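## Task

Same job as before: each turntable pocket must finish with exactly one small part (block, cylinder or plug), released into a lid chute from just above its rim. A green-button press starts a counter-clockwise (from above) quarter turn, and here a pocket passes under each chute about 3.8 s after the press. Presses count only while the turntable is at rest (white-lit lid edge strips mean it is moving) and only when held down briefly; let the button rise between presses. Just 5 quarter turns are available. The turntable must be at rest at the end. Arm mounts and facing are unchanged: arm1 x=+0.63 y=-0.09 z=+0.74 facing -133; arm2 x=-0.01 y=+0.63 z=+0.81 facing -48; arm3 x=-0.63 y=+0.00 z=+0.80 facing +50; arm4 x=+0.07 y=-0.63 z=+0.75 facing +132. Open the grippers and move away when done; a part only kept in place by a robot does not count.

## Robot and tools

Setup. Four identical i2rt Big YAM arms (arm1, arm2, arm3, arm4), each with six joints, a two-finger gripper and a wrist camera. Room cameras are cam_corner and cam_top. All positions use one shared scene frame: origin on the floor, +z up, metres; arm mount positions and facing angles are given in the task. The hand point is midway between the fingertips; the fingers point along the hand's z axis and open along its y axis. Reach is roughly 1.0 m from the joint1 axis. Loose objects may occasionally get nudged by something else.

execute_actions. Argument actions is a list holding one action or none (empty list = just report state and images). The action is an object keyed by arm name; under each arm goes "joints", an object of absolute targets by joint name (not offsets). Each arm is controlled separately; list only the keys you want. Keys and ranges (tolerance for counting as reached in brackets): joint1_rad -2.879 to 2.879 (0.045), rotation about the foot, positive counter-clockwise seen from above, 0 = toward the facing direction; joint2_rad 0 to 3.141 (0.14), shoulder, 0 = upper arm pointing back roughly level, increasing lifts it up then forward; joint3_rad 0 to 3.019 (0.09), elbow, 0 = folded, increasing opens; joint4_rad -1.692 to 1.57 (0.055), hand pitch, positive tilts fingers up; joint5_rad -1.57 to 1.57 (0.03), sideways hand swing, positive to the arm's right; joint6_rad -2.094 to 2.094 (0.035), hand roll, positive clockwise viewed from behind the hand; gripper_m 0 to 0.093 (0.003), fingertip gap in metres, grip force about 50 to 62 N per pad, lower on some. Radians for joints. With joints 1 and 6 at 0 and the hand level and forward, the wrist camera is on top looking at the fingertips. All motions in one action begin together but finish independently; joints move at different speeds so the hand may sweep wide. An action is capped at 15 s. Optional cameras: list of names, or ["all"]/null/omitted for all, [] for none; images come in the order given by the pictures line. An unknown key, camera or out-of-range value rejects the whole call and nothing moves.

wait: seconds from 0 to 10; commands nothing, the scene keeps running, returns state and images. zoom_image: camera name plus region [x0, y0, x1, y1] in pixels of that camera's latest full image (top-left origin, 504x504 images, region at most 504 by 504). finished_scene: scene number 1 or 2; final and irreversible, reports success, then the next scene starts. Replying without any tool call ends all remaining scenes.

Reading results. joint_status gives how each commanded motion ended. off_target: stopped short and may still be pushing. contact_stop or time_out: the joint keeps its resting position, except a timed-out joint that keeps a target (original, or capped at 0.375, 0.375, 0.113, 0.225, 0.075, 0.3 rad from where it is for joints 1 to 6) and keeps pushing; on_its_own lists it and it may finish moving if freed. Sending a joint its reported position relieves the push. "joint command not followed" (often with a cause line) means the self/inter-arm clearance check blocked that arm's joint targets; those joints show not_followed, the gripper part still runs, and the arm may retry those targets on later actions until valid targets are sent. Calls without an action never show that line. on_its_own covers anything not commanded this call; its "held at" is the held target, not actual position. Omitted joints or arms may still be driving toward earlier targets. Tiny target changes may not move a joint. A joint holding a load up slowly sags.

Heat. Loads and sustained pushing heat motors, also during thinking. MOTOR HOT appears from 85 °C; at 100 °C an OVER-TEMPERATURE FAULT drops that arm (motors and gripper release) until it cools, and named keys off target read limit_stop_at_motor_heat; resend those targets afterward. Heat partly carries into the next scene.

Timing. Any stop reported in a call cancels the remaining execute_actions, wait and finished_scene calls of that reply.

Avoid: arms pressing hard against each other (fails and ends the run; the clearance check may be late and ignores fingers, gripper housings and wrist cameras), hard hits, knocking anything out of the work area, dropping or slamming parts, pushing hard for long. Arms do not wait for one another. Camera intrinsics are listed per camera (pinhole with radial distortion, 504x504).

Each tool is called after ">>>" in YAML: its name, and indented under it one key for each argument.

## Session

>>> execute_actions:
  actions: []

Scene clock: 0.00 s.
Motor temperatures (°C, as the motors report them): arm1=[32 35 44 35 34 35] | arm2=[34 36 46 34 32 33] | arm3=[32 37 43 35 33 32] | arm4=[34 36 45 35 32 34]
arm1.joint_positions: joint1_rad=+0.172 joint2_rad=+0.435 joint3_rad=+1.449 joint4_rad=-1.532 joint5_rad=+0.010 joint6_rad=-0.014 gripper_m=+0.094
arm1.joint_status: not commanded
arm1.hand: x=+0.5544 y=-0.1824 z=+1.2946 quat_wxyz=(-0.241, -0.759, -0.413, +0.442) (m; scene frame)
arm2.joint_positions: joint1_rad=-0.637 joint2_rad=+0.453 joint3_rad=+1.452 joint4_rad=-1.551 joint5_rad=-0.002 joint6_rad=+0.014 gripper_m=+0.094
arm2.joint_status: not commanded
arm2.hand: x=+0.0032 y=+0.5062 z=+1.3642 quat_wxyz=(-0.363, -0.588, -0.644, +0.328) (m; scene frame)
arm3.joint_positions: joint1_rad=+0.637 joint2_rad=+0.448 joint3_rad=+1.469 joint4_rad=-1.544 joint5_rad=+0.012 joint6_rad=-0.002 gripper_m=+0.095
arm3.joint_status: not commanded
arm3.hand: x=-0.6134 y=+0.1195 z=+1.3632 quat_wxyz=(-0.367, +0.589, -0.632, -0.346) (m; scene frame)
arm4.joint_positions: joint1_rad=-0.445 joint2_rad=+0.440 joint3_rad=+1.468 joint4_rad=-1.539 joint5_rad=-0.007 joint6_rad=+0.009 gripper_m=+0.094
arm4.joint_status: not commanded
arm4.hand: x=+0.0395 y=-0.5147 z=+1.3118 quat_wxyz=(-0.296, +0.692, -0.516, -0.409) (m; scene frame)
pictures: arm1_cam_wrist, arm2_cam_wrist, arm3_cam_wrist, arm4_cam_wrist, cam_corner, cam_top
Images, in order (width x height): arm1_cam_wrist 504x504, arm2_cam_wrist 504x504, arm3_cam_wrist 504x504, arm4_cam_wrist 504x504, cam_corner 504x504, cam_top 504x504.

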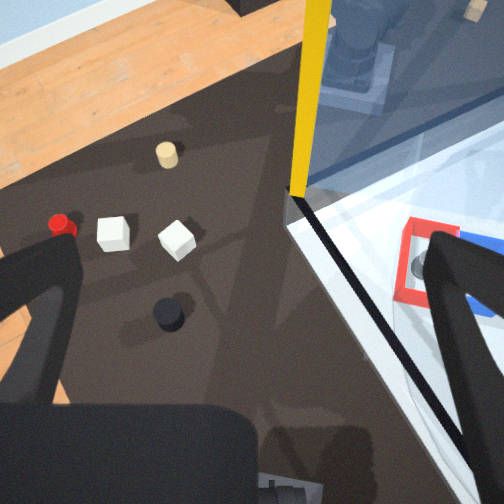

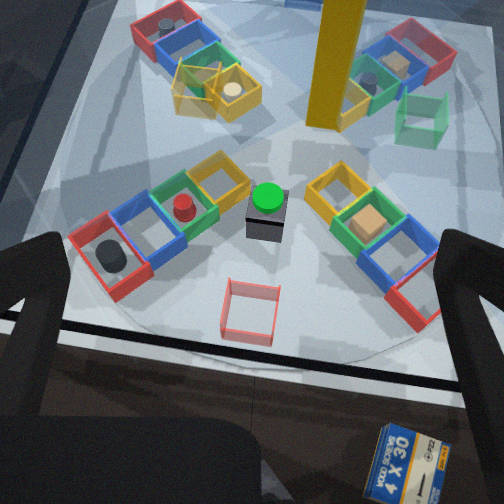

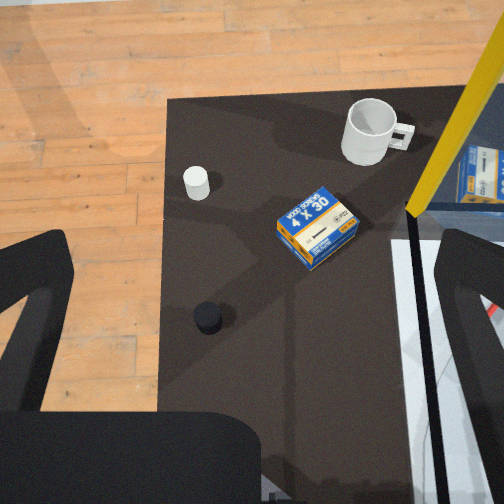

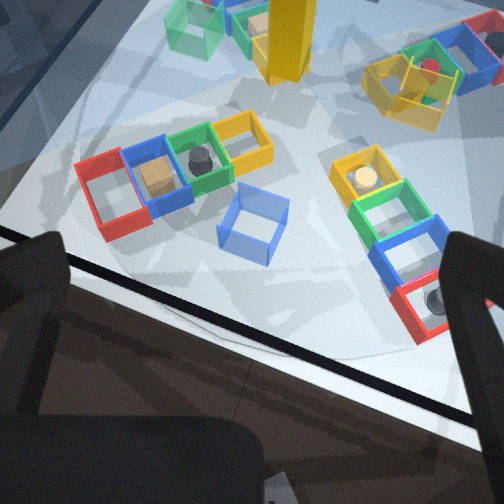

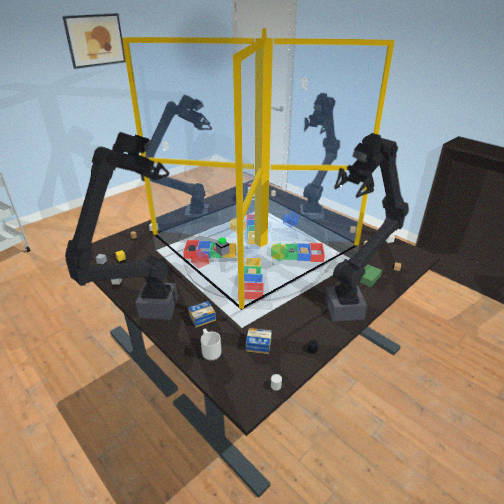

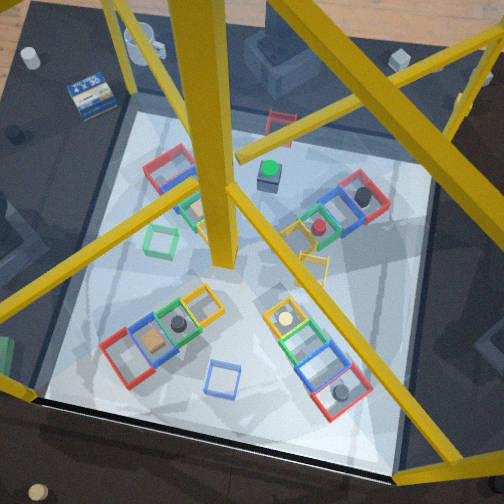

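>>> zoom_image:
  camera: "cam_top"
  region: [90, 90, 420, 430]

>>> zoom_image:
  camera: "arm2_cam_wrist"
  region: [100, 0, 504, 360]

Region (90, 90, 420, 430) of cam_top's 504x504 image, scaled by 1.482, with more detail than that image has; it fills the left 489 columns of this view, and the rest is white.

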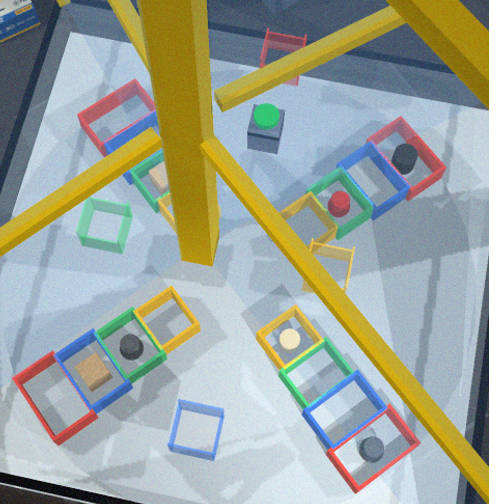

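Region (100, 0, 504, 360) of arm2_cam_wrist's 504x504 image, scaled by 1.248, with more detail than that image has; it fills the top 449 rows of this view, and the rest is white.

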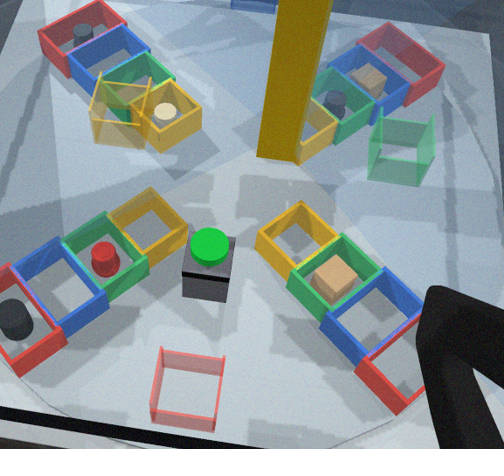

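>>> execute_actions:
  actions:
    - {"arm1":{"joints":{"joint1_rad":0.558,"joint2_rad":1.235,"joint3_rad":0.845,"joint4_rad":-1.17,"joint6_rad":0}},"arm2":{"joints":{"joint1_rad":-0.69,"joint2_rad":1.417,"joint3_rad":1.195,"joint4_rad":-1.335,"gripper_m":0.0}},"arm3":{"joints":{"joint1_rad":0.845,"joint2_rad":1.341,"joint3_rad":0.76,"joint4_rad":-0.975}},"arm4":{"joints":{"joint1_rad":0.853,"joint2_rad":1.442,"joint3_rad":1.0,"joint4_rad":-1.12}}}

Scene clock: 112.10 s.
Motor temperatures (°C, as the motors report them): arm1=[32 35 45 36 34 35] | arm2=[34 35 48 35 32 33] | arm3=[32 37 45 36 33 32] | arm4=[34 36 47 36 32 34]
arm1.joint_positions: joint1_rad=+0.556 joint2_rad=+1.219 joint3_rad=+0.843 joint4_rad=-1.182 joint5_rad=+0.010 joint6_rad=-0.008 gripper_m=+0.094
arm1.joint_status: all done
arm1.hand: x=+0.5677 y=-0.3927 z=+0.8662 quat_wxyz=(-0.008, -0.768, -0.641, +0.006) (m; scene frame)
arm2.joint_positions: joint1_rad=-0.686 joint2_rad=+1.417 joint3_rad=+1.189 joint4_rad=-1.344 joint5_rad=-0.002 joint6_rad=+0.014 gripper_m=+0.001
arm2.joint_status: all done
arm2.hand: x=+0.0083 y=+0.2285 z=+0.9991 quat_wxyz=(+0.001, -0.694, -0.720, +0.003) (m; scene frame)
arm3.joint_positions: joint1_rad=+0.840 joint2_rad=+1.330 joint3_rad=+0.749 joint4_rad=-0.992 joint5_rad=+0.012 joint6_rad=-0.002 gripper_m=+0.095
arm3.joint_status: all done
arm3.hand: x=-0.6724 y=+0.3159 z=+0.8665 quat_wxyz=(-0.004, +0.757, -0.653, -0.004) (m; scene frame)
arm4.joint_positions: joint1_rad=+0.850 joint2_rad=+1.434 joint3_rad=+0.994 joint4_rad=-1.127 joint5_rad=-0.006 joint6_rad=+0.009 gripper_m=+0.094
arm4.joint_status: all done
arm4.hand: x=-0.3090 y=-0.6378 z=+0.8583 quat_wxyz=(+0.004, +1.000, +0.005, -0.002) (m; scene frame)
pictures: arm1_cam_wrist, arm2_cam_wrist, arm3_cam_wrist, arm4_cam_wrist, cam_corner, cam_top
Images, in order (width x height): arm1_cam_wrist 504x504, arm2_cam_wrist 504x504, arm3_cam_wrist 504x504, arm4_cam_wrist 504x504, cam_corner 504x504, cam_top 504x504.

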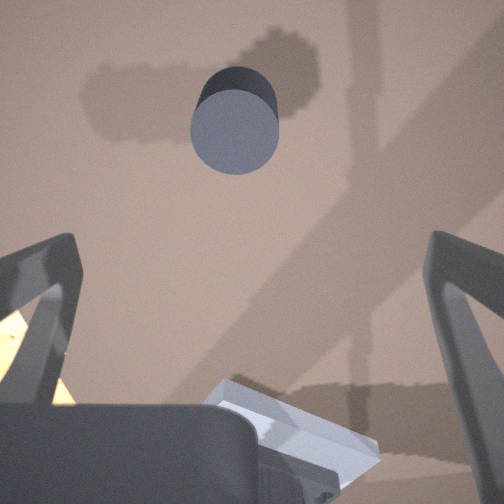

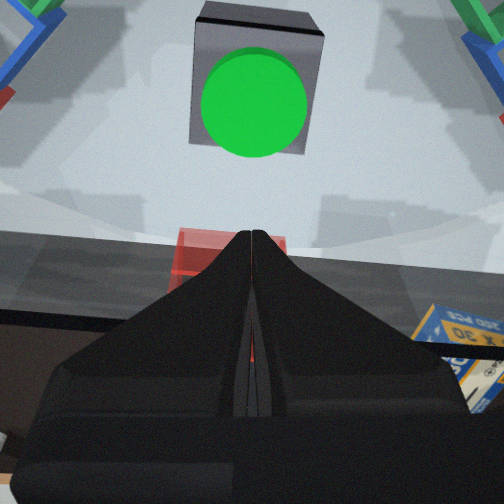

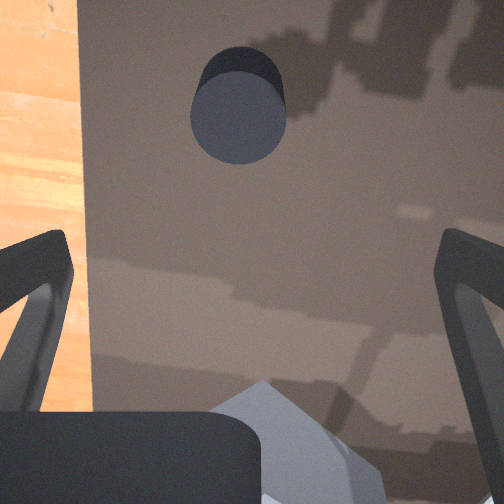

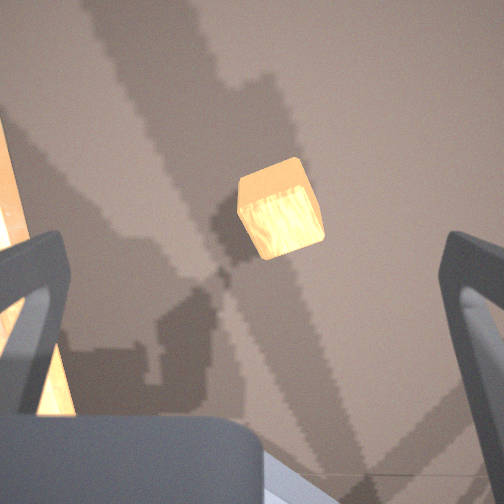

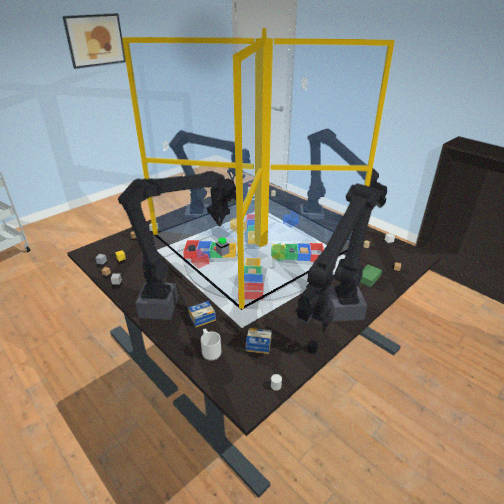

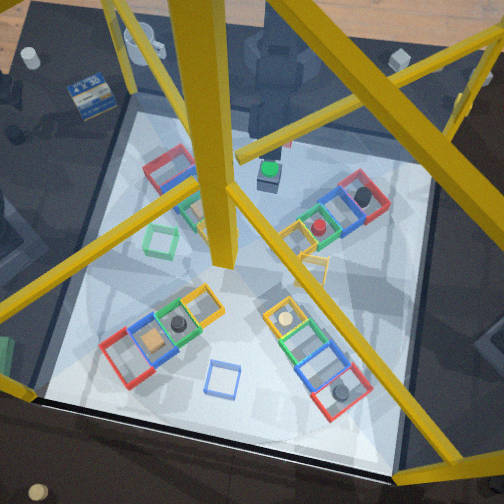

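>>> execute_actions:
  actions:
    - {"arm1":{"joints":{"joint1_rad":0.592,"joint2_rad":1.416,"joint3_rad":0.675,"joint4_rad":-0.81}},"arm2":{"joints":{"joint2_rad":1.53,"joint3_rad":1.25,"joint4_rad":-1.235}},"arm3":{"joints":{"joint1_rad":0.87,"joint2_rad":1.603,"joint3_rad":0.655,"joint4_rad":-0.603}},"arm4":{"joints":{"joint1_rad":0.80,"joint2_rad":1.496,"joint3_rad":0.712,"joint4_rad":-0.766,"joint6_rad":-0.45}}}
  cameras: ["arm1_cam_wrist","arm2_cam_wrist","arm3_cam_wrist","arm4_cam_wrist"]

Scene clock: 145.80 s.
Motor temperatures (°C, as the motors report them): arm1=[32 35 46 36 34 35] | arm2=[34 36 51 35 32 33] | arm3=[32 37 45 35 33 32] | arm4=[34 36 47 36 32 34]
arm1.joint_positions: joint1_rad=+0.588 joint2_rad=+1.424 joint3_rad=+0.672 joint4_rad=-0.826 joint5_rad=+0.010 joint6_rad=-0.008 gripper_m=+0.094
arm1.joint_status: all done
arm1.hand: x=+0.5793 y=-0.3931 z=+0.7514 quat_wxyz=(-0.002, -0.758, -0.653, -0.001) (m; scene frame)
arm2.joint_positions: joint1_rad=-0.691 joint2_rad=+1.530 joint3_rad=+1.216 joint4_rad=-1.248 joint5_rad=-0.002 joint6_rad=+0.016 gripper_m=+0.001
arm2.joint_status: all done
arm2.hand: x=+0.0077 y=+0.1916 z=+0.9642 quat_wxyz=(-0.003, -0.696, -0.718, +0.007) (m; scene frame)
arm3.joint_positions: joint1_rad=+0.864 joint2_rad=+1.611 joint3_rad=+0.649 joint4_rad=-0.620 joint5_rad=+0.012 joint6_rad=-0.002 gripper_m=+0.095
arm3.joint_status: all done
arm3.hand: x=-0.6821 y=+0.3206 z=+0.7548 quat_wxyz=(-0.001, +0.765, -0.644, +0.000) (m; scene frame)
arm4.joint_positions: joint1_rad=+0.806 joint2_rad=+1.497 joint3_rad=+0.711 joint4_rad=-0.778 joint5_rad=-0.006 joint6_rad=-0.435 gripper_m=+0.094
arm4.joint_status: all done
arm4.hand: x=-0.2583 y=-0.6224 z=+0.7492 quat_wxyz=(+0.003, +0.979, +0.204, -0.004) (m; scene frame)
pictures: arm1_cam_wrist, arm2_cam_wrist, arm3_cam_wrist, arm4_cam_wrist
Images, in order (width x height): arm1_cam_wrist 504x504, arm2_cam_wrist 504x504, arm3_cam_wrist 504x504, arm4_cam_wrist 504x504.

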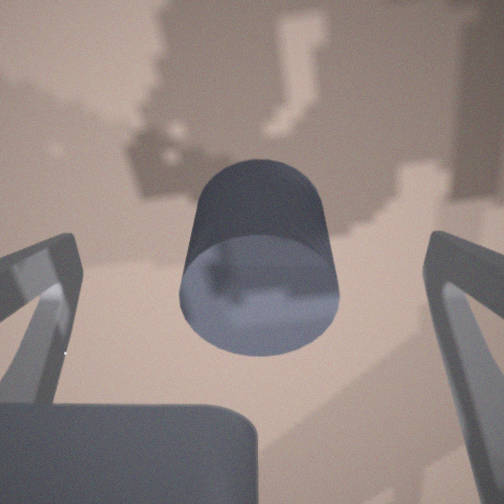

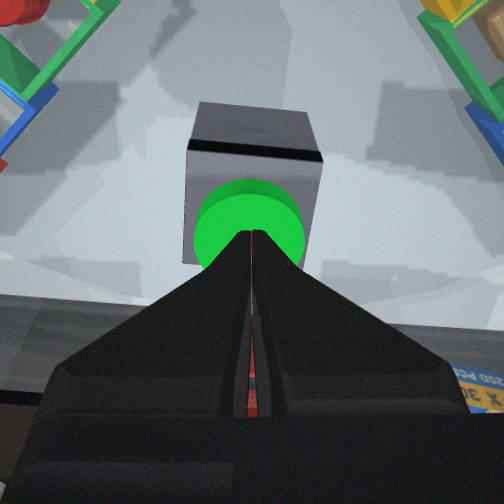

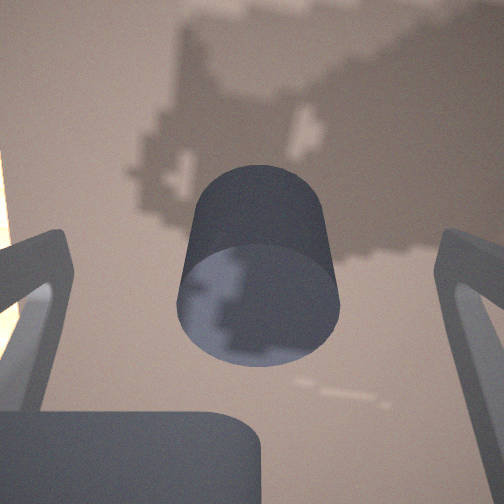

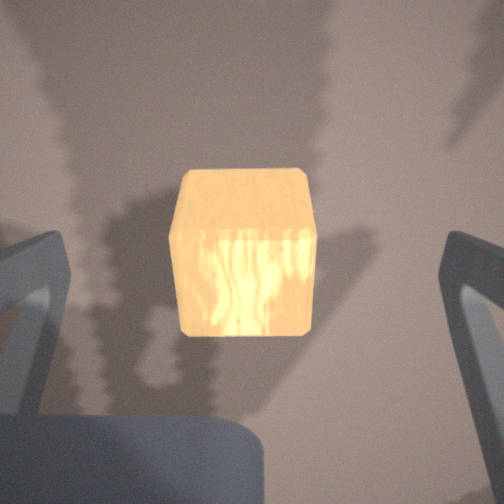

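>>> execute_actions:
  actions:
    - {"arm1":{"joints":{"gripper_m":0.022}},"arm2":{"joints":{"joint3_rad":1.045,"joint4_rad":-1.08}},"arm3":{"joints":{"gripper_m":0.022}},"arm4":{"joints":{"gripper_m":0.016}}}
  cameras: []

>>> execute_actions:
  actions:
    - {"arm1":{"joints":{"joint2_rad":0.95,"joint3_rad":0.8,"joint4_rad":-1.42}},"arm2":{"joints":{"joint3_rad":1.25,"joint4_rad":-1.235}},"arm3":{"joints":{"joint2_rad":0.95,"joint3_rad":0.83,"joint4_rad":-1.44}},"arm4":{"joints":{"joint2_rad":1.0,"joint3_rad":0.9,"joint4_rad":-1.45}}}

Scene clock: 153.40 s.
Motor temperatures (°C, as the motors report them): arm1=[32 35 45 36 34 35] | arm2=[34 36 51 35 32 33] | arm3=[32 37 45 35 33 32] | arm4=[34 36 46 36 32 34]
arm1.joint_positions: joint1_rad=+0.588 joint2_rad=+1.424 joint3_rad=+0.672 joint4_rad=-0.826 joint5_rad=+0.011 joint6_rad=-0.007 gripper_m=+0.036
arm1.joint_status: gripper_m off_target (ended at +0.036, target +0.022)
arm1.hand: x=+0.5792 y=-0.3930 z=+0.7514 quat_wxyz=(-0.002, -0.758, -0.653, -0.001) (m; scene frame)
arm2.joint_positions: joint1_rad=-0.691 joint2_rad=+1.513 joint3_rad=+1.056 joint4_rad=-1.096 joint5_rad=-0.002 joint6_rad=+0.016 gripper_m=+0.001
arm2.joint_status: all done
arm2.hand: x=+0.0062 y=+0.2161 z=+0.9144 quat_wxyz=(-0.006, -0.696, -0.718, +0.010) (m; scene frame)
arm3.joint_positions: joint1_rad=+0.864 joint2_rad=+1.611 joint3_rad=+0.649 joint4_rad=-0.620 joint5_rad=+0.013 joint6_rad=-0.002 gripper_m=+0.034
arm3.joint_status: gripper_m off_target (ended at +0.034, target +0.022)
arm3.hand: x=-0.6819 y=+0.3206 z=+0.7548 quat_wxyz=(-0.002, +0.765, -0.644, +0.000) (m; scene frame)
arm4.joint_positions: joint1_rad=+0.806 joint2_rad=+1.497 joint3_rad=+0.711 joint4_rad=-0.778 joint5_rad=-0.007 joint6_rad=-0.436 gripper_m=+0.031
arm4.joint_status: gripper_m off_target (ended at +0.031, target +0.016)
arm4.hand: x=-0.2583 y=-0.6225 z=+0.7492 quat_wxyz=(+0.003, +0.979, +0.204, -0.004) (m; scene frame)
pictures: none
No camera images: the call's "cameras" was empty. Leave "cameras" out to get every camera's image.

Scene clock: 154.83 s.
Motor temperatures (°C, as the motors report them): arm1=[32 35 46 36 34 35] | arm2=[34 36 52 35 32 33] | arm3=[32 37 45 35 33 32] | arm4=[34 36 47 36 32 34]
arm1.joint_positions: joint1_rad=+0.588 joint2_rad=+0.941 joint3_rad=+0.771 joint4_rad=-1.405 joint5_rad=+0.011 joint6_rad=-0.007 gripper_m=+0.036
arm1.joint_status: all done
arm1.hand: x=+0.5898 y=-0.3105 z=+0.9085 quat_wxyz=(-0.003, -0.758, -0.653, +0.001) (m; scene frame)
arm2.joint_positions: joint1_rad=-0.693 joint2_rad=+1.521 joint3_rad=+1.213 joint4_rad=-1.225 joint5_rad=-0.001 joint6_rad=+0.018 gripper_m=+0.001
arm2.joint_status: all done
arm2.hand: x=+0.0067 y=+0.1872 z=+0.9671 quat_wxyz=(-0.013, -0.698, -0.716, +0.017) (m; scene frame)
arm3.joint_positions: joint1_rad=+0.864 joint2_rad=+0.952 joint3_rad=+0.806 joint4_rad=-1.425 joint5_rad=+0.013 joint6_rad=-0.002 gripper_m=+0.034
arm3.joint_status: all done
arm3.hand: x=-0.6647 y=+0.2338 z=+0.9836 quat_wxyz=(-0.005, +0.765, -0.644, -0.004) (m; scene frame)
arm4.joint_positions: joint1_rad=+0.806 joint2_rad=+0.988 joint3_rad=+0.873 joint4_rad=-1.440 joint5_rad=-0.007 joint6_rad=-0.436 gripper_m=+0.031
arm4.joint_status: all done
arm4.hand: x=-0.1783 y=-0.6241 z=+0.9462 quat_wxyz=(+0.002, +0.979, +0.204, -0.008) (m; scene frame)
pictures: arm1_cam_wrist, arm2_cam_wrist, arm3_cam_wrist, arm4_cam_wrist, cam_corner, cam_top
Images, in order (width x height): arm1_cam_wrist 504x504, arm2_cam_wrist 504x504, arm3_cam_wrist 504x504, arm4_cam_wrist 504x504, cam_corner 504x504, cam_top 504x504.

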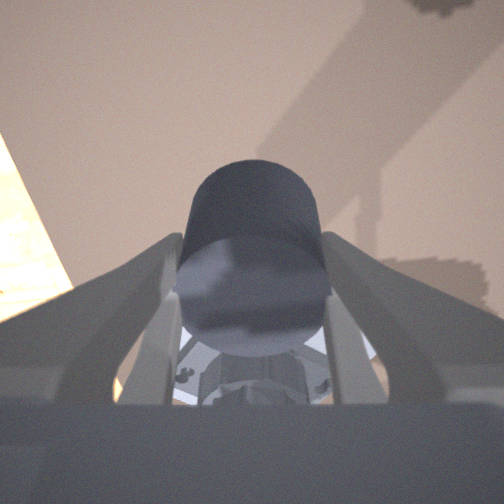

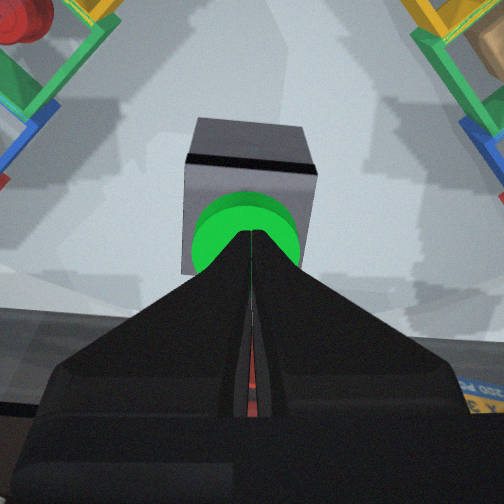

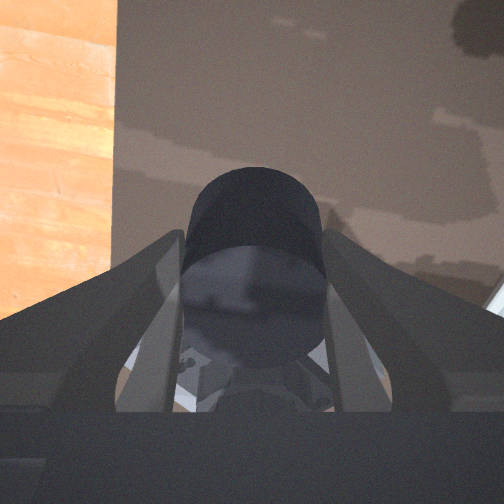

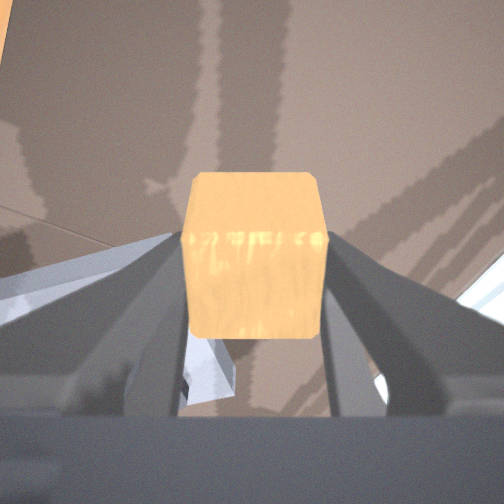

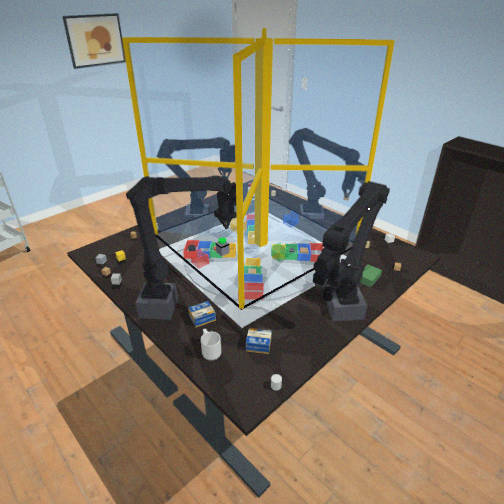

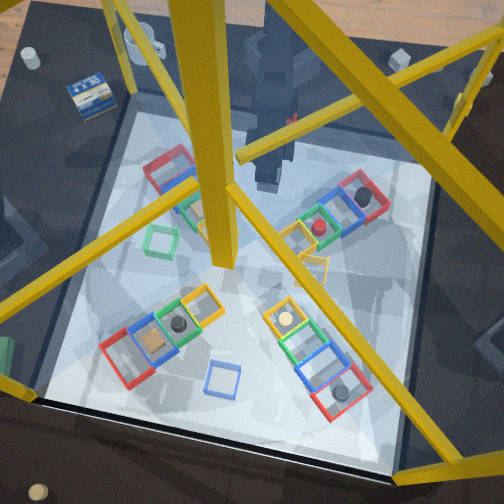

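>>> execute_actions:
  actions:
    - {"arm1":{"joints":{"joint1_rad":-0.985,"joint3_rad":1.15,"joint4_rad":-1.62,"joint6_rad":-1.67}},"arm2":{"joints":{"joint3_rad":1.0,"joint4_rad":-1.04}},"arm3":{"joints":{"joint1_rad":-0.846,"joint6_rad":0.126}},"arm4":{"joints":{"joint1_rad":-0.455,"joint6_rad":-0.06}}}
  cameras: ["arm2_cam_wrist","cam_top"]

Scene clock: 190.40 s.
Motor temperatures (°C, as the motors report them): arm1=[32 35 49 35 34 35] | arm2=[34 36 53 34 32 33] | arm3=[32 36 47 35 33 32] | arm4=[34 35 50 36 32 34]
arm1.joint_positions: joint1_rad=-0.982 joint2_rad=+0.945 joint3_rad=+1.112 joint4_rad=-1.604 joint5_rad=+0.011 joint6_rad=-1.661 gripper_m=+0.036
arm1.joint_status: all done
arm1.hand: x=+0.3652 y=-0.0401 z=+1.0332 quat_wxyz=(+0.047, -0.729, -0.682, +0.035) (m; scene frame)
arm2.joint_positions: joint1_rad=-0.693 joint2_rad=+1.497 joint3_rad=+1.028 joint4_rad=-1.045 joint5_rad=+0.000 joint6_rad=+0.018 gripper_m=+0.001
arm2.joint_status: all done
arm2.hand: x=+0.0050 y=+0.2146 z=+0.9111 quat_wxyz=(-0.020, -0.697, -0.716, +0.024) (m; scene frame)
arm3.joint_positions: joint1_rad=-0.842 joint2_rad=+0.952 joint3_rad=+0.806 joint4_rad=-1.425 joint5_rad=+0.013 joint6_rad=+0.117 gripper_m=+0.034
arm3.joint_status: all done
arm3.hand: x=-0.3926 y=+0.0067 z=+0.9778 quat_wxyz=(+0.006, -0.042, -0.999, +0.001) (m; scene frame)
arm4.joint_positions: joint1_rad=-0.447 joint2_rad=+0.992 joint3_rad=+0.873 joint4_rad=-1.440 joint5_rad=-0.007 joint6_rad=-0.074 gripper_m=+0.031
arm4.joint_status: all done
arm4.hand: x=+0.0011 y=-0.3871 z=+0.9450 quat_wxyz=(+0.000, +0.824, -0.566, -0.006) (m; scene frame)
pictures: arm2_cam_wrist, cam_top
Images, in order (width x height): arm2_cam_wrist 504x504, cam_top 504x504.

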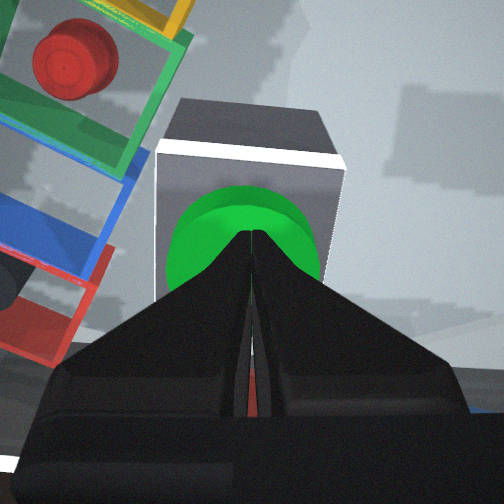

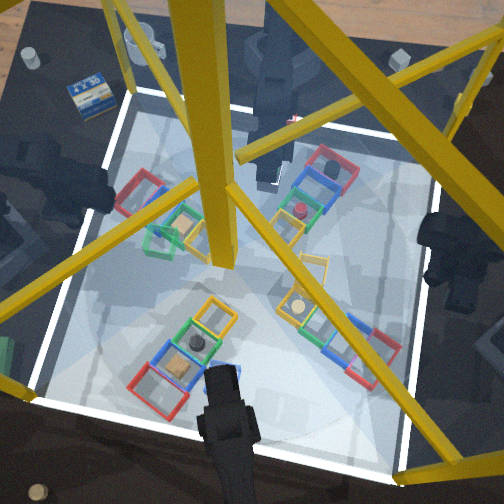

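>>> execute_actions:
  actions:
    - {"arm1":{"joints":{"joint2_rad":1.35,"joint3_rad":1.55,"joint4_rad":-1.65}},"arm2":{"joints":{"joint2_rad":1.0,"joint3_rad":1.0,"joint4_rad":-1.3}},"arm3":{"joints":{"joint2_rad":1.25,"joint3_rad":1.19,"joint4_rad":-1.4}},"arm4":{"joints":{"joint2_rad":1.15,"joint3_rad":1.17,"joint4_rad":-1.5,"joint6_rad":0.374}}}
  cameras: []

>>> execute_actions:
  actions:
    - {"arm1":{"joints":{"joint2_rad":1.635,"joint3_rad":1.55,"joint4_rad":-1.46}},"arm2":{"joints":{"joint1_rad":0.667,"joint4_rad":-0.95,"gripper_m":0.09}},"arm3":{"joints":{"joint2_rad":1.447,"joint4_rad":-1.265}},"arm4":{"joints":{"joint2_rad":1.298,"joint4_rad":-1.40}}}

Scene clock: 212.13 s.
Motor temperatures (°C, as the motors report them): arm1=[32 35 51 35 34 35] | arm2=[34 36 50 34 32 33] | arm3=[32 36 48 35 33 32] | arm4=[34 35 50 36 32 34]
arm1.joint_positions: joint1_rad=-0.982 joint2_rad=+1.353 joint3_rad=+1.498 joint4_rad=-1.641 joint5_rad=+0.011 joint6_rad=-1.663 gripper_m=+0.036
arm1.joint_status: all done
arm1.hand: x=+0.2281 y=-0.0185 z=+1.0594 quat_wxyz=(+0.025, -0.729, -0.684, +0.017) (m; scene frame)
arm2.joint_positions: joint1_rad=-0.693 joint2_rad=+0.993 joint3_rad=+0.991 joint4_rad=-1.289 joint5_rad=+0.000 joint6_rad=+0.018 gripper_m=+0.001
arm2.joint_status: all done
arm2.hand: x=+0.0020 y=+0.3098 z=+1.0633 quat_wxyz=(-0.100, -0.690, -0.709, +0.100) (m; scene frame)
arm3.joint_positions: joint1_rad=-0.842 joint2_rad=+1.253 joint3_rad=+1.135 joint4_rad=-1.407 joint5_rad=+0.013 joint6_rad=+0.117 gripper_m=+0.034
arm3.joint_status: all done
arm3.hand: x=-0.2689 y=+0.0104 z=+1.0202 quat_wxyz=(-0.017, -0.042, -0.999, +0.000) (m; scene frame)
arm4.joint_positions: joint1_rad=-0.447 joint2_rad=+1.159 joint3_rad=+1.122 joint4_rad=-1.495 joint5_rad=-0.007 joint6_rad=+0.358 gripper_m=+0.031
arm4.joint_status: all done
arm4.hand: x=-0.0191 y=-0.3199 z=+0.9961 quat_wxyz=(-0.005, +0.683, -0.730, -0.018) (m; scene frame)
pictures: none
No camera images: the call's "cameras" was empty. Leave "cameras" out to get every camera's image.

Scene clock: 213.80 s.
Motor temperatures (°C, as the motors report them): arm1=[32 35 51 35 34 35] | arm2=[34 36 50 34 32 33] | arm3=[32 37 48 35 33 32] | arm4=[34 35 51 36 32 34]
arm1.joint_positions: joint1_rad=-0.982 joint2_rad=+1.645 joint3_rad=+1.521 joint4_rad=-1.471 joint5_rad=+0.011 joint6_rad=-1.663 gripper_m=+0.036
arm1.joint_status: all done
arm1.hand: x=+0.1429 y=-0.0061 z=+0.9431 quat_wxyz=(-0.015, -0.729, -0.684, -0.013) (m; scene frame)
arm2.joint_positions: joint1_rad=+0.667 joint2_rad=+0.997 joint3_rad=+0.991 joint4_rad=-0.963 joint5_rad=-0.002 joint6_rad=+0.018 gripper_m=+0.090
arm2.joint_status: all done
arm2.hand: x=+0.3774 y=+0.5656 z=+1.0922 quat_wxyz=(-0.292, -0.087, -0.952, +0.024) (m; scene frame)
arm3.joint_positions: joint1_rad=-0.842 joint2_rad=+1.467 joint3_rad=+1.143 joint4_rad=-1.279 joint5_rad=+0.013 joint6_rad=+0.117 gripper_m=+0.034
arm3.joint_status: all done
arm3.hand: x=-0.2240 y=+0.0127 z=+0.9456 quat_wxyz=(+0.022, -0.042, -0.999, +0.003) (m; scene frame)
arm4.joint_positions: joint1_rad=-0.447 joint2_rad=+1.315 joint3_rad=+1.122 joint4_rad=-1.409 joint5_rad=-0.007 joint6_rad=+0.359 gripper_m=+0.031
arm4.joint_status: all done
arm4.hand: x=-0.0292 y=-0.2865 z=+0.9464 quat_wxyz=(+0.011, +0.683, -0.730, +0.013) (m; scene frame)
pictures: arm1_cam_wrist, arm2_cam_wrist, arm3_cam_wrist, arm4_cam_wrist, cam_corner, cam_top
Images, in order (width x height): arm1_cam_wrist 504x504, arm2_cam_wrist 504x504, arm3_cam_wrist 504x504, arm4_cam_wrist 504x504, cam_corner 504x504, cam_top 504x504.

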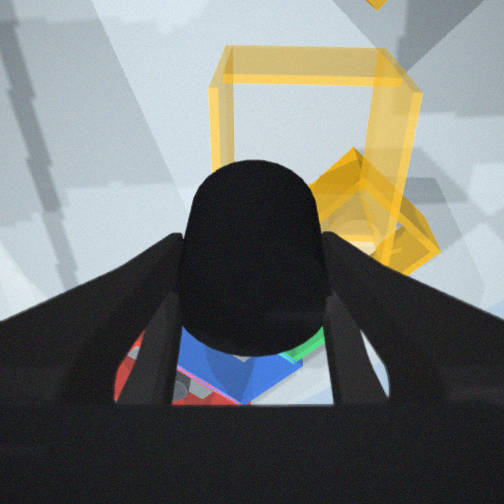

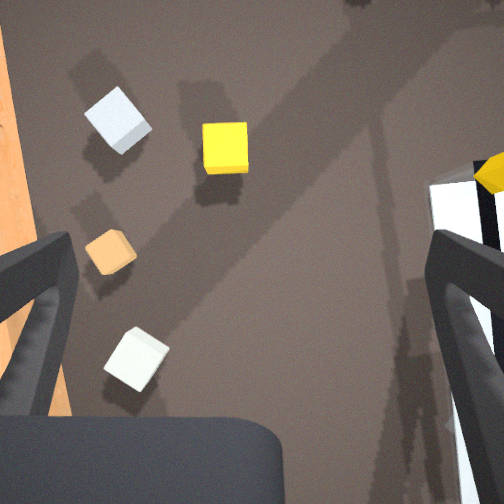

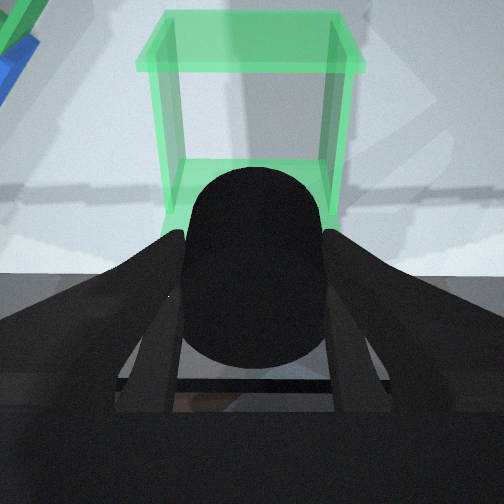

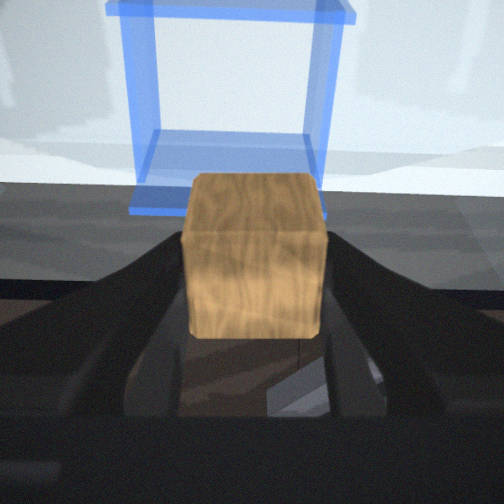

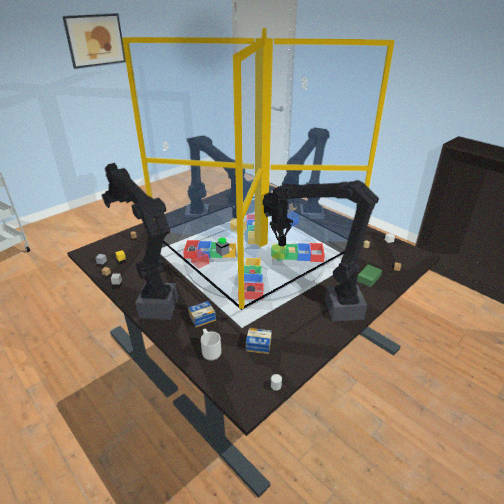

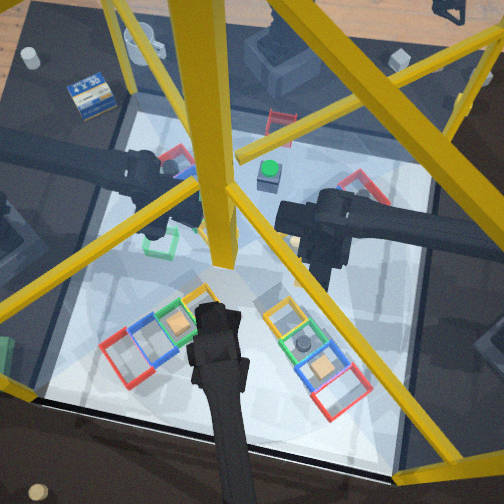

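>>> execute_actions:
  actions:
    - {"arm1":{"joints":{"joint1_rad":-0.965,"joint2_rad":1.67,"joint3_rad":1.59,"joint4_rad":-1.435}},"arm2":{"joints":{"joint1_rad":0.72,"joint2_rad":1.93,"joint3_rad":1.155,"joint4_rad":-0.745}},"arm3":{"joints":{"joint4_rad":-1.235}},"arm4":{"joints":{"joint2_rad":1.348,"joint3_rad":1.15,"joint4_rad":-1.335}}}
  cameras: ["arm1_cam_wrist","arm2_cam_wrist","arm3_cam_wrist","arm4_cam_wrist"]

Scene clock: 262.33 s.
Motor temperatures (°C, as the motors report them): arm1=[32 37 51 35 34 35] | arm2=[34 35 53 35 32 33] | arm3=[32 38 49 35 33 32] | arm4=[34 36 53 36 32 34]
arm1.joint_positions: joint1_rad=-0.971 joint2_rad=+1.645 joint3_rad=+1.540 joint4_rad=-1.450 joint5_rad=+0.011 joint6_rad=-1.663 gripper_m=+0.036
arm1.joint_status: all done
arm1.hand: x=+0.1313 y=-0.0096 z=+0.9502 quat_wxyz=(+0.001, -0.725, -0.688, -0.001) (m; scene frame)
arm2.joint_positions: joint1_rad=+0.719 joint2_rad=+1.932 joint3_rad=+1.143 joint4_rad=-0.750 joint5_rad=-0.002 joint6_rad=+0.018 gripper_m=+0.090
arm2.joint_status: all done
arm2.hand: x=+0.4788 y=+0.5724 z=+0.7548 quat_wxyz=(-0.012, -0.067, -0.998, +0.002) (m; scene frame)
arm3.joint_positions: joint1_rad=-0.842 joint2_rad=+1.467 joint3_rad=+1.143 joint4_rad=-1.251 joint5_rad=+0.013 joint6_rad=+0.117 gripper_m=+0.034
arm3.joint_status: all done
arm3.hand: x=-0.2172 y=+0.0130 z=+0.9454 quat_wxyz=(+0.008, -0.042, -0.999, +0.001) (m; scene frame)
arm4.joint_positions: joint1_rad=-0.447 joint2_rad=+1.341 joint3_rad=+1.122 joint4_rad=-1.347 joint5_rad=-0.007 joint6_rad=+0.359 gripper_m=+0.031
arm4.joint_status: all done
arm4.hand: x=-0.0341 y=-0.2704 z=+0.9372 quat_wxyz=(+0.003, +0.683, -0.730, -0.003) (m; scene frame)
pictures: arm1_cam_wrist, arm2_cam_wrist, arm3_cam_wrist, arm4_cam_wrist
Images, in order (width x height): arm1_cam_wrist 504x504, arm2_cam_wrist 504x504, arm3_cam_wrist 504x504, arm4_cam_wrist 504x504.

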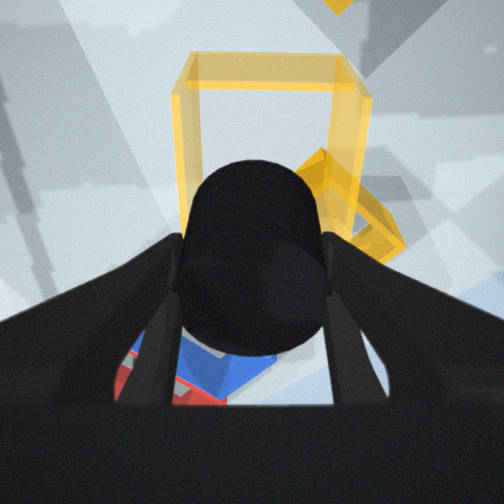

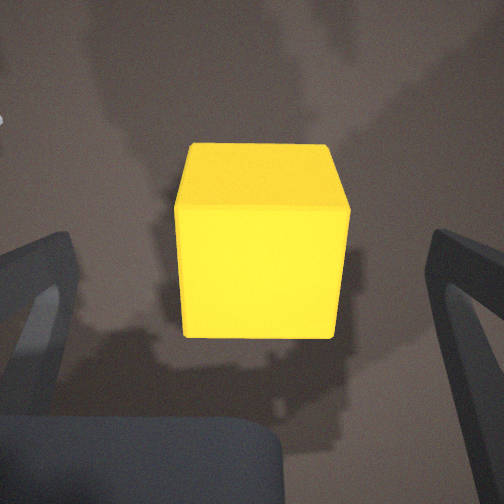

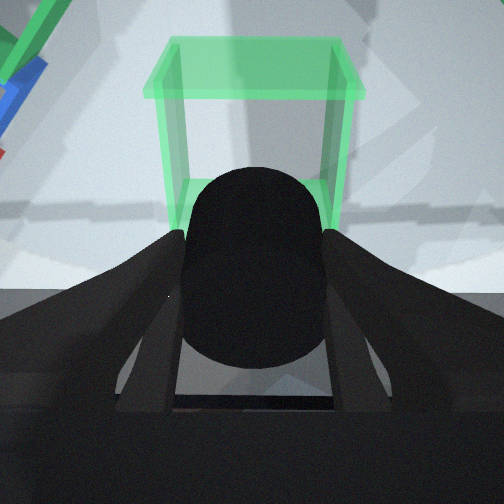

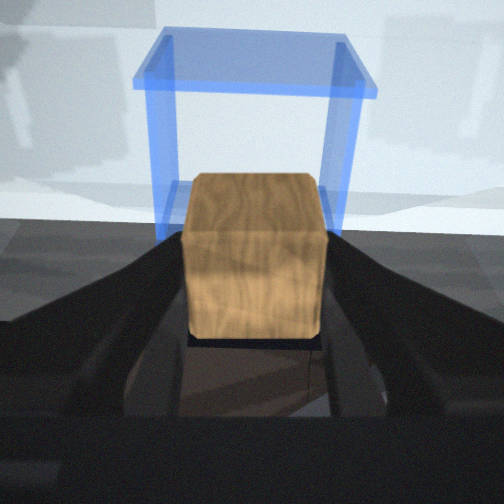

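>>> execute_actions:
  actions:
    - {"arm1":{"joints":{"joint3_rad":1.515,"joint4_rad":-1.39}},"arm2":{"joints":{"gripper_m":0.025}},"arm3":{"joints":{"joint4_rad":-1.215}}}
  cameras: ["arm1_cam_wrist"]

>>> execute_actions:
  actions:
    - {"arm2":{"joints":{"joint2_rad":1.0,"joint3_rad":0.95,"joint4_rad":-1.45}}}
  cameras: ["arm2_cam_wrist"]

Scene clock: 275.80 s.
Motor temperatures (°C, as the motors report them): arm1=[32 37 52 35 34 35] | arm2=[34 37 51 35 32 33] | arm3=[32 38 50 35 33 32] | arm4=[34 36 52 36 32 34]
arm1.joint_positions: joint1_rad=-0.971 joint2_rad=+1.645 joint3_rad=+1.527 joint4_rad=-1.406 joint5_rad=+0.011 joint6_rad=-1.663 gripper_m=+0.036
arm1.joint_status: all done
arm1.hand: x=+0.1245 y=-0.0087 z=+0.9452 quat_wxyz=(+0.013, -0.725, -0.688, +0.009) (m; scene frame)
arm2.joint_positions: joint1_rad=+0.719 joint2_rad=+1.932 joint3_rad=+1.143 joint4_rad=-0.750 joint5_rad=-0.002 joint6_rad=+0.018 gripper_m=+0.038
arm2.joint_status: gripper_m off_target (ended at +0.038, target +0.025)
arm2.hand: x=+0.4788 y=+0.5724 z=+0.7548 quat_wxyz=(-0.012, -0.067, -0.998, +0.002) (m; scene frame)
arm3.joint_positions: joint1_rad=-0.842 joint2_rad=+1.467 joint3_rad=+1.143 joint4_rad=-1.232 joint5_rad=+0.013 joint6_rad=+0.117 gripper_m=+0.034
arm3.joint_status: all done
arm3.hand: x=-0.2124 y=+0.0131 z=+0.9453 quat_wxyz=(-0.002, -0.042, -0.999, +0.001) (m; scene frame)
arm4.joint_positions: joint1_rad=-0.447 joint2_rad=+1.341 joint3_rad=+1.122 joint4_rad=-1.347 joint5_rad=-0.007 joint6_rad=+0.359 gripper_m=+0.031
arm4.joint_status: not commanded
arm4.hand: x=-0.0341 y=-0.2704 z=+0.9372 quat_wxyz=(+0.003, +0.683, -0.730, -0.003) (m; scene frame)
pictures: arm1_cam_wrist
Images, in order (width x height): arm1_cam_wrist 504x504.

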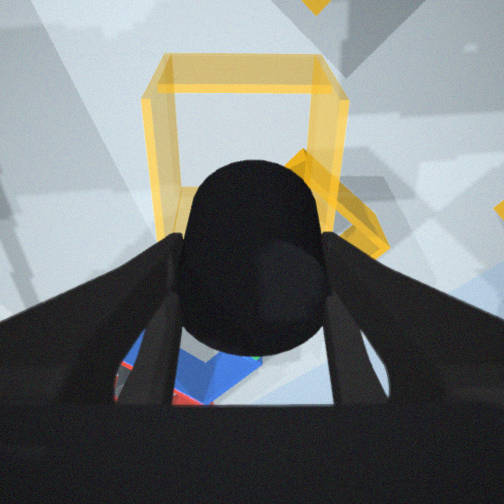

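Scene clock: 277.27 s.
Motor temperatures (°C, as the motors report them): arm1=[32 37 51 35 34 35] | arm2=[34 37 51 35 32 33] | arm3=[32 38 50 35 33 32] | arm4=[34 36 52 36 32 34]
arm1.joint_positions: joint1_rad=-0.971 joint2_rad=+1.645 joint3_rad=+1.527 joint4_rad=-1.406 joint5_rad=+0.011 joint6_rad=-1.663 gripper_m=+0.036
arm1.joint_status: not commanded
arm1.hand: x=+0.1245 y=-0.0087 z=+0.9452 quat_wxyz=(+0.013, -0.725, -0.688, +0.009) (m; scene frame)
arm2.joint_positions: joint1_rad=+0.719 joint2_rad=+0.996 joint3_rad=+0.940 joint4_rad=-1.440 joint5_rad=-0.002 joint6_rad=+0.018 gripper_m=+0.038
arm2.joint_status: all done
arm2.hand: x=+0.2589 y=+0.5996 z=+1.0311 quat_wxyz=(-0.034, -0.066, -0.997, +0.003) (m; scene frame)
arm3.joint_positions: joint1_rad=-0.842 joint2_rad=+1.467 joint3_rad=+1.143 joint4_rad=-1.232 joint5_rad=+0.013 joint6_rad=+0.117 gripper_m=+0.034
arm3.joint_status: not commanded
arm3.hand: x=-0.2124 y=+0.0131 z=+0.9453 quat_wxyz=(-0.002, -0.042, -0.999, +0.001) (m; scene frame)
arm4.joint_positions: joint1_rad=-0.447 joint2_rad=+1.341 joint3_rad=+1.122 joint4_rad=-1.347 joint5_rad=-0.007 joint6_rad=+0.359 gripper_m=+0.031
arm4.joint_status: not commanded
arm4.hand: x=-0.0341 y=-0.2704 z=+0.9372 quat_wxyz=(+0.003, +0.683, -0.730, -0.003) (m; scene frame)
pictures: arm2_cam_wrist
Images, in order (width x height): arm2_cam_wrist 504x504.

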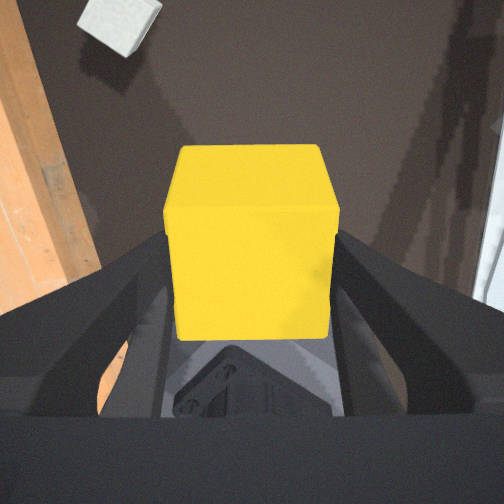

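>>> execute_actions:
  actions:
    - {"arm2":{"joints":{"joint1_rad":-0.69,"joint2_rad":1.15,"joint3_rad":1.26,"joint4_rad":-1.6,"joint6_rad":0.15}}}
  cameras: []

>>> execute_actions:
  actions:
    - {"arm2":{"joints":{"joint2_rad":1.525,"joint4_rad":-1.235}}}
  cameras: ["arm2_cam_wrist","arm1_cam_wrist","arm4_cam_wrist"]

Scene clock: 311.77 s.
Motor temperatures (°C, as the motors report them): arm1=[32 37 48 35 34 35] | arm2=[34 35 53 34 32 33] | arm3=[32 38 50 35 33 32] | arm4=[34 36 52 36 32 34]
arm1.joint_positions: joint1_rad=-0.971 joint2_rad=+1.645 joint3_rad=+1.527 joint4_rad=-1.406 joint5_rad=+0.011 joint6_rad=-1.663 gripper_m=+0.036
arm1.joint_status: not commanded
arm1.hand: x=+0.1245 y=-0.0087 z=+0.9452 quat_wxyz=(+0.013, -0.725, -0.688, +0.009) (m; scene frame)
arm2.joint_positions: joint1_rad=-0.691 joint2_rad=+1.156 joint3_rad=+1.229 joint4_rad=-1.589 joint5_rad=-0.001 joint6_rad=+0.141 gripper_m=+0.038
arm2.joint_status: all done
arm2.hand: x=+0.0034 y=+0.3061 z=+1.1024 quat_wxyz=(-0.020, -0.739, -0.673, +0.021) (m; scene frame)
arm3.joint_positions: joint1_rad=-0.842 joint2_rad=+1.467 joint3_rad=+1.143 joint4_rad=-1.232 joint5_rad=+0.013 joint6_rad=+0.117 gripper_m=+0.034
arm3.joint_status: not commanded
arm3.hand: x=-0.2124 y=+0.0131 z=+0.9453 quat_wxyz=(-0.002, -0.042, -0.999, +0.001) (m; scene frame)
arm4.joint_positions: joint1_rad=-0.447 joint2_rad=+1.341 joint3_rad=+1.122 joint4_rad=-1.347 joint5_rad=-0.007 joint6_rad=+0.359 gripper_m=+0.031
arm4.joint_status: not commanded
arm4.hand: x=-0.0341 y=-0.2704 z=+0.9372 quat_wxyz=(+0.003, +0.683, -0.730, -0.003) (m; scene frame)
pictures: none
No camera images: the call's "cameras" was empty. Leave "cameras" out to get every camera's image.

Scene clock: 313.03 s.
Motor temperatures (°C, as the motors report them): arm1=[32 37 48 35 34 35] | arm2=[34 35 53 34 32 33] | arm3=[32 38 50 35 33 32] | arm4=[34 36 52 36 32 34]
arm1.joint_positions: joint1_rad=-0.971 joint2_rad=+1.645 joint3_rad=+1.527 joint4_rad=-1.406 joint5_rad=+0.011 joint6_rad=-1.663 gripper_m=+0.036
arm1.joint_status: not commanded
arm1.hand: x=+0.1245 y=-0.0087 z=+0.9452 quat_wxyz=(+0.013, -0.725, -0.688, +0.009) (m; scene frame)
arm2.joint_positions: joint1_rad=-0.693 joint2_rad=+1.529 joint3_rad=+1.229 joint4_rad=-1.247 joint5_rad=-0.002 joint6_rad=+0.141 gripper_m=+0.038
arm2.joint_status: all done
arm2.hand: x=+0.0069 y=+0.1865 z=+0.9695 quat_wxyz=(-0.009, -0.741, -0.672, +0.011) (m; scene frame)
arm3.joint_positions: joint1_rad=-0.842 joint2_rad=+1.467 joint3_rad=+1.143 joint4_rad=-1.232 joint5_rad=+0.013 joint6_rad=+0.117 gripper_m=+0.034
arm3.joint_status: not commanded
arm3.hand: x=-0.2124 y=+0.0131 z=+0.9453 quat_wxyz=(-0.002, -0.042, -0.999, +0.001) (m; scene frame)
arm4.joint_positions: joint1_rad=-0.447 joint2_rad=+1.341 joint3_rad=+1.122 joint4_rad=-1.347 joint5_rad=-0.007 joint6_rad=+0.359 gripper_m=+0.031
arm4.joint_status: not commanded
arm4.hand: x=-0.0341 y=-0.2704 z=+0.9372 quat_wxyz=(+0.003, +0.683, -0.730, -0.003) (m; scene frame)
pictures: arm1_cam_wrist, arm2_cam_wrist, arm4_cam_wrist
Images, in order (width x height): arm1_cam_wrist 504x504, arm2_cam_wrist 504x504, arm4_cam_wrist 504x504.

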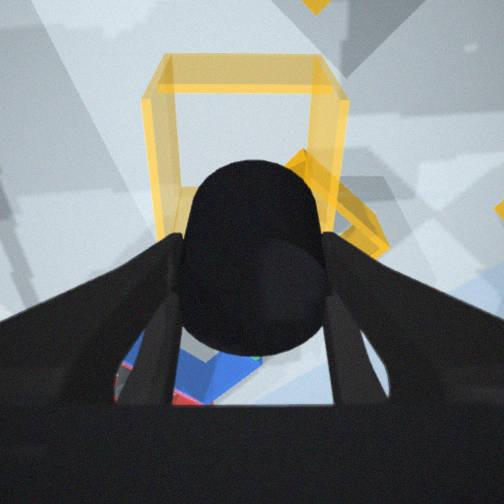

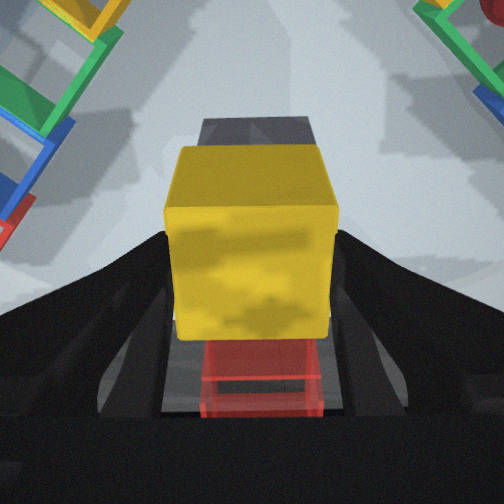

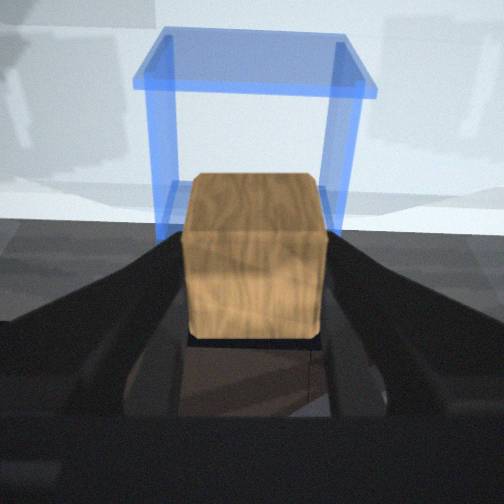

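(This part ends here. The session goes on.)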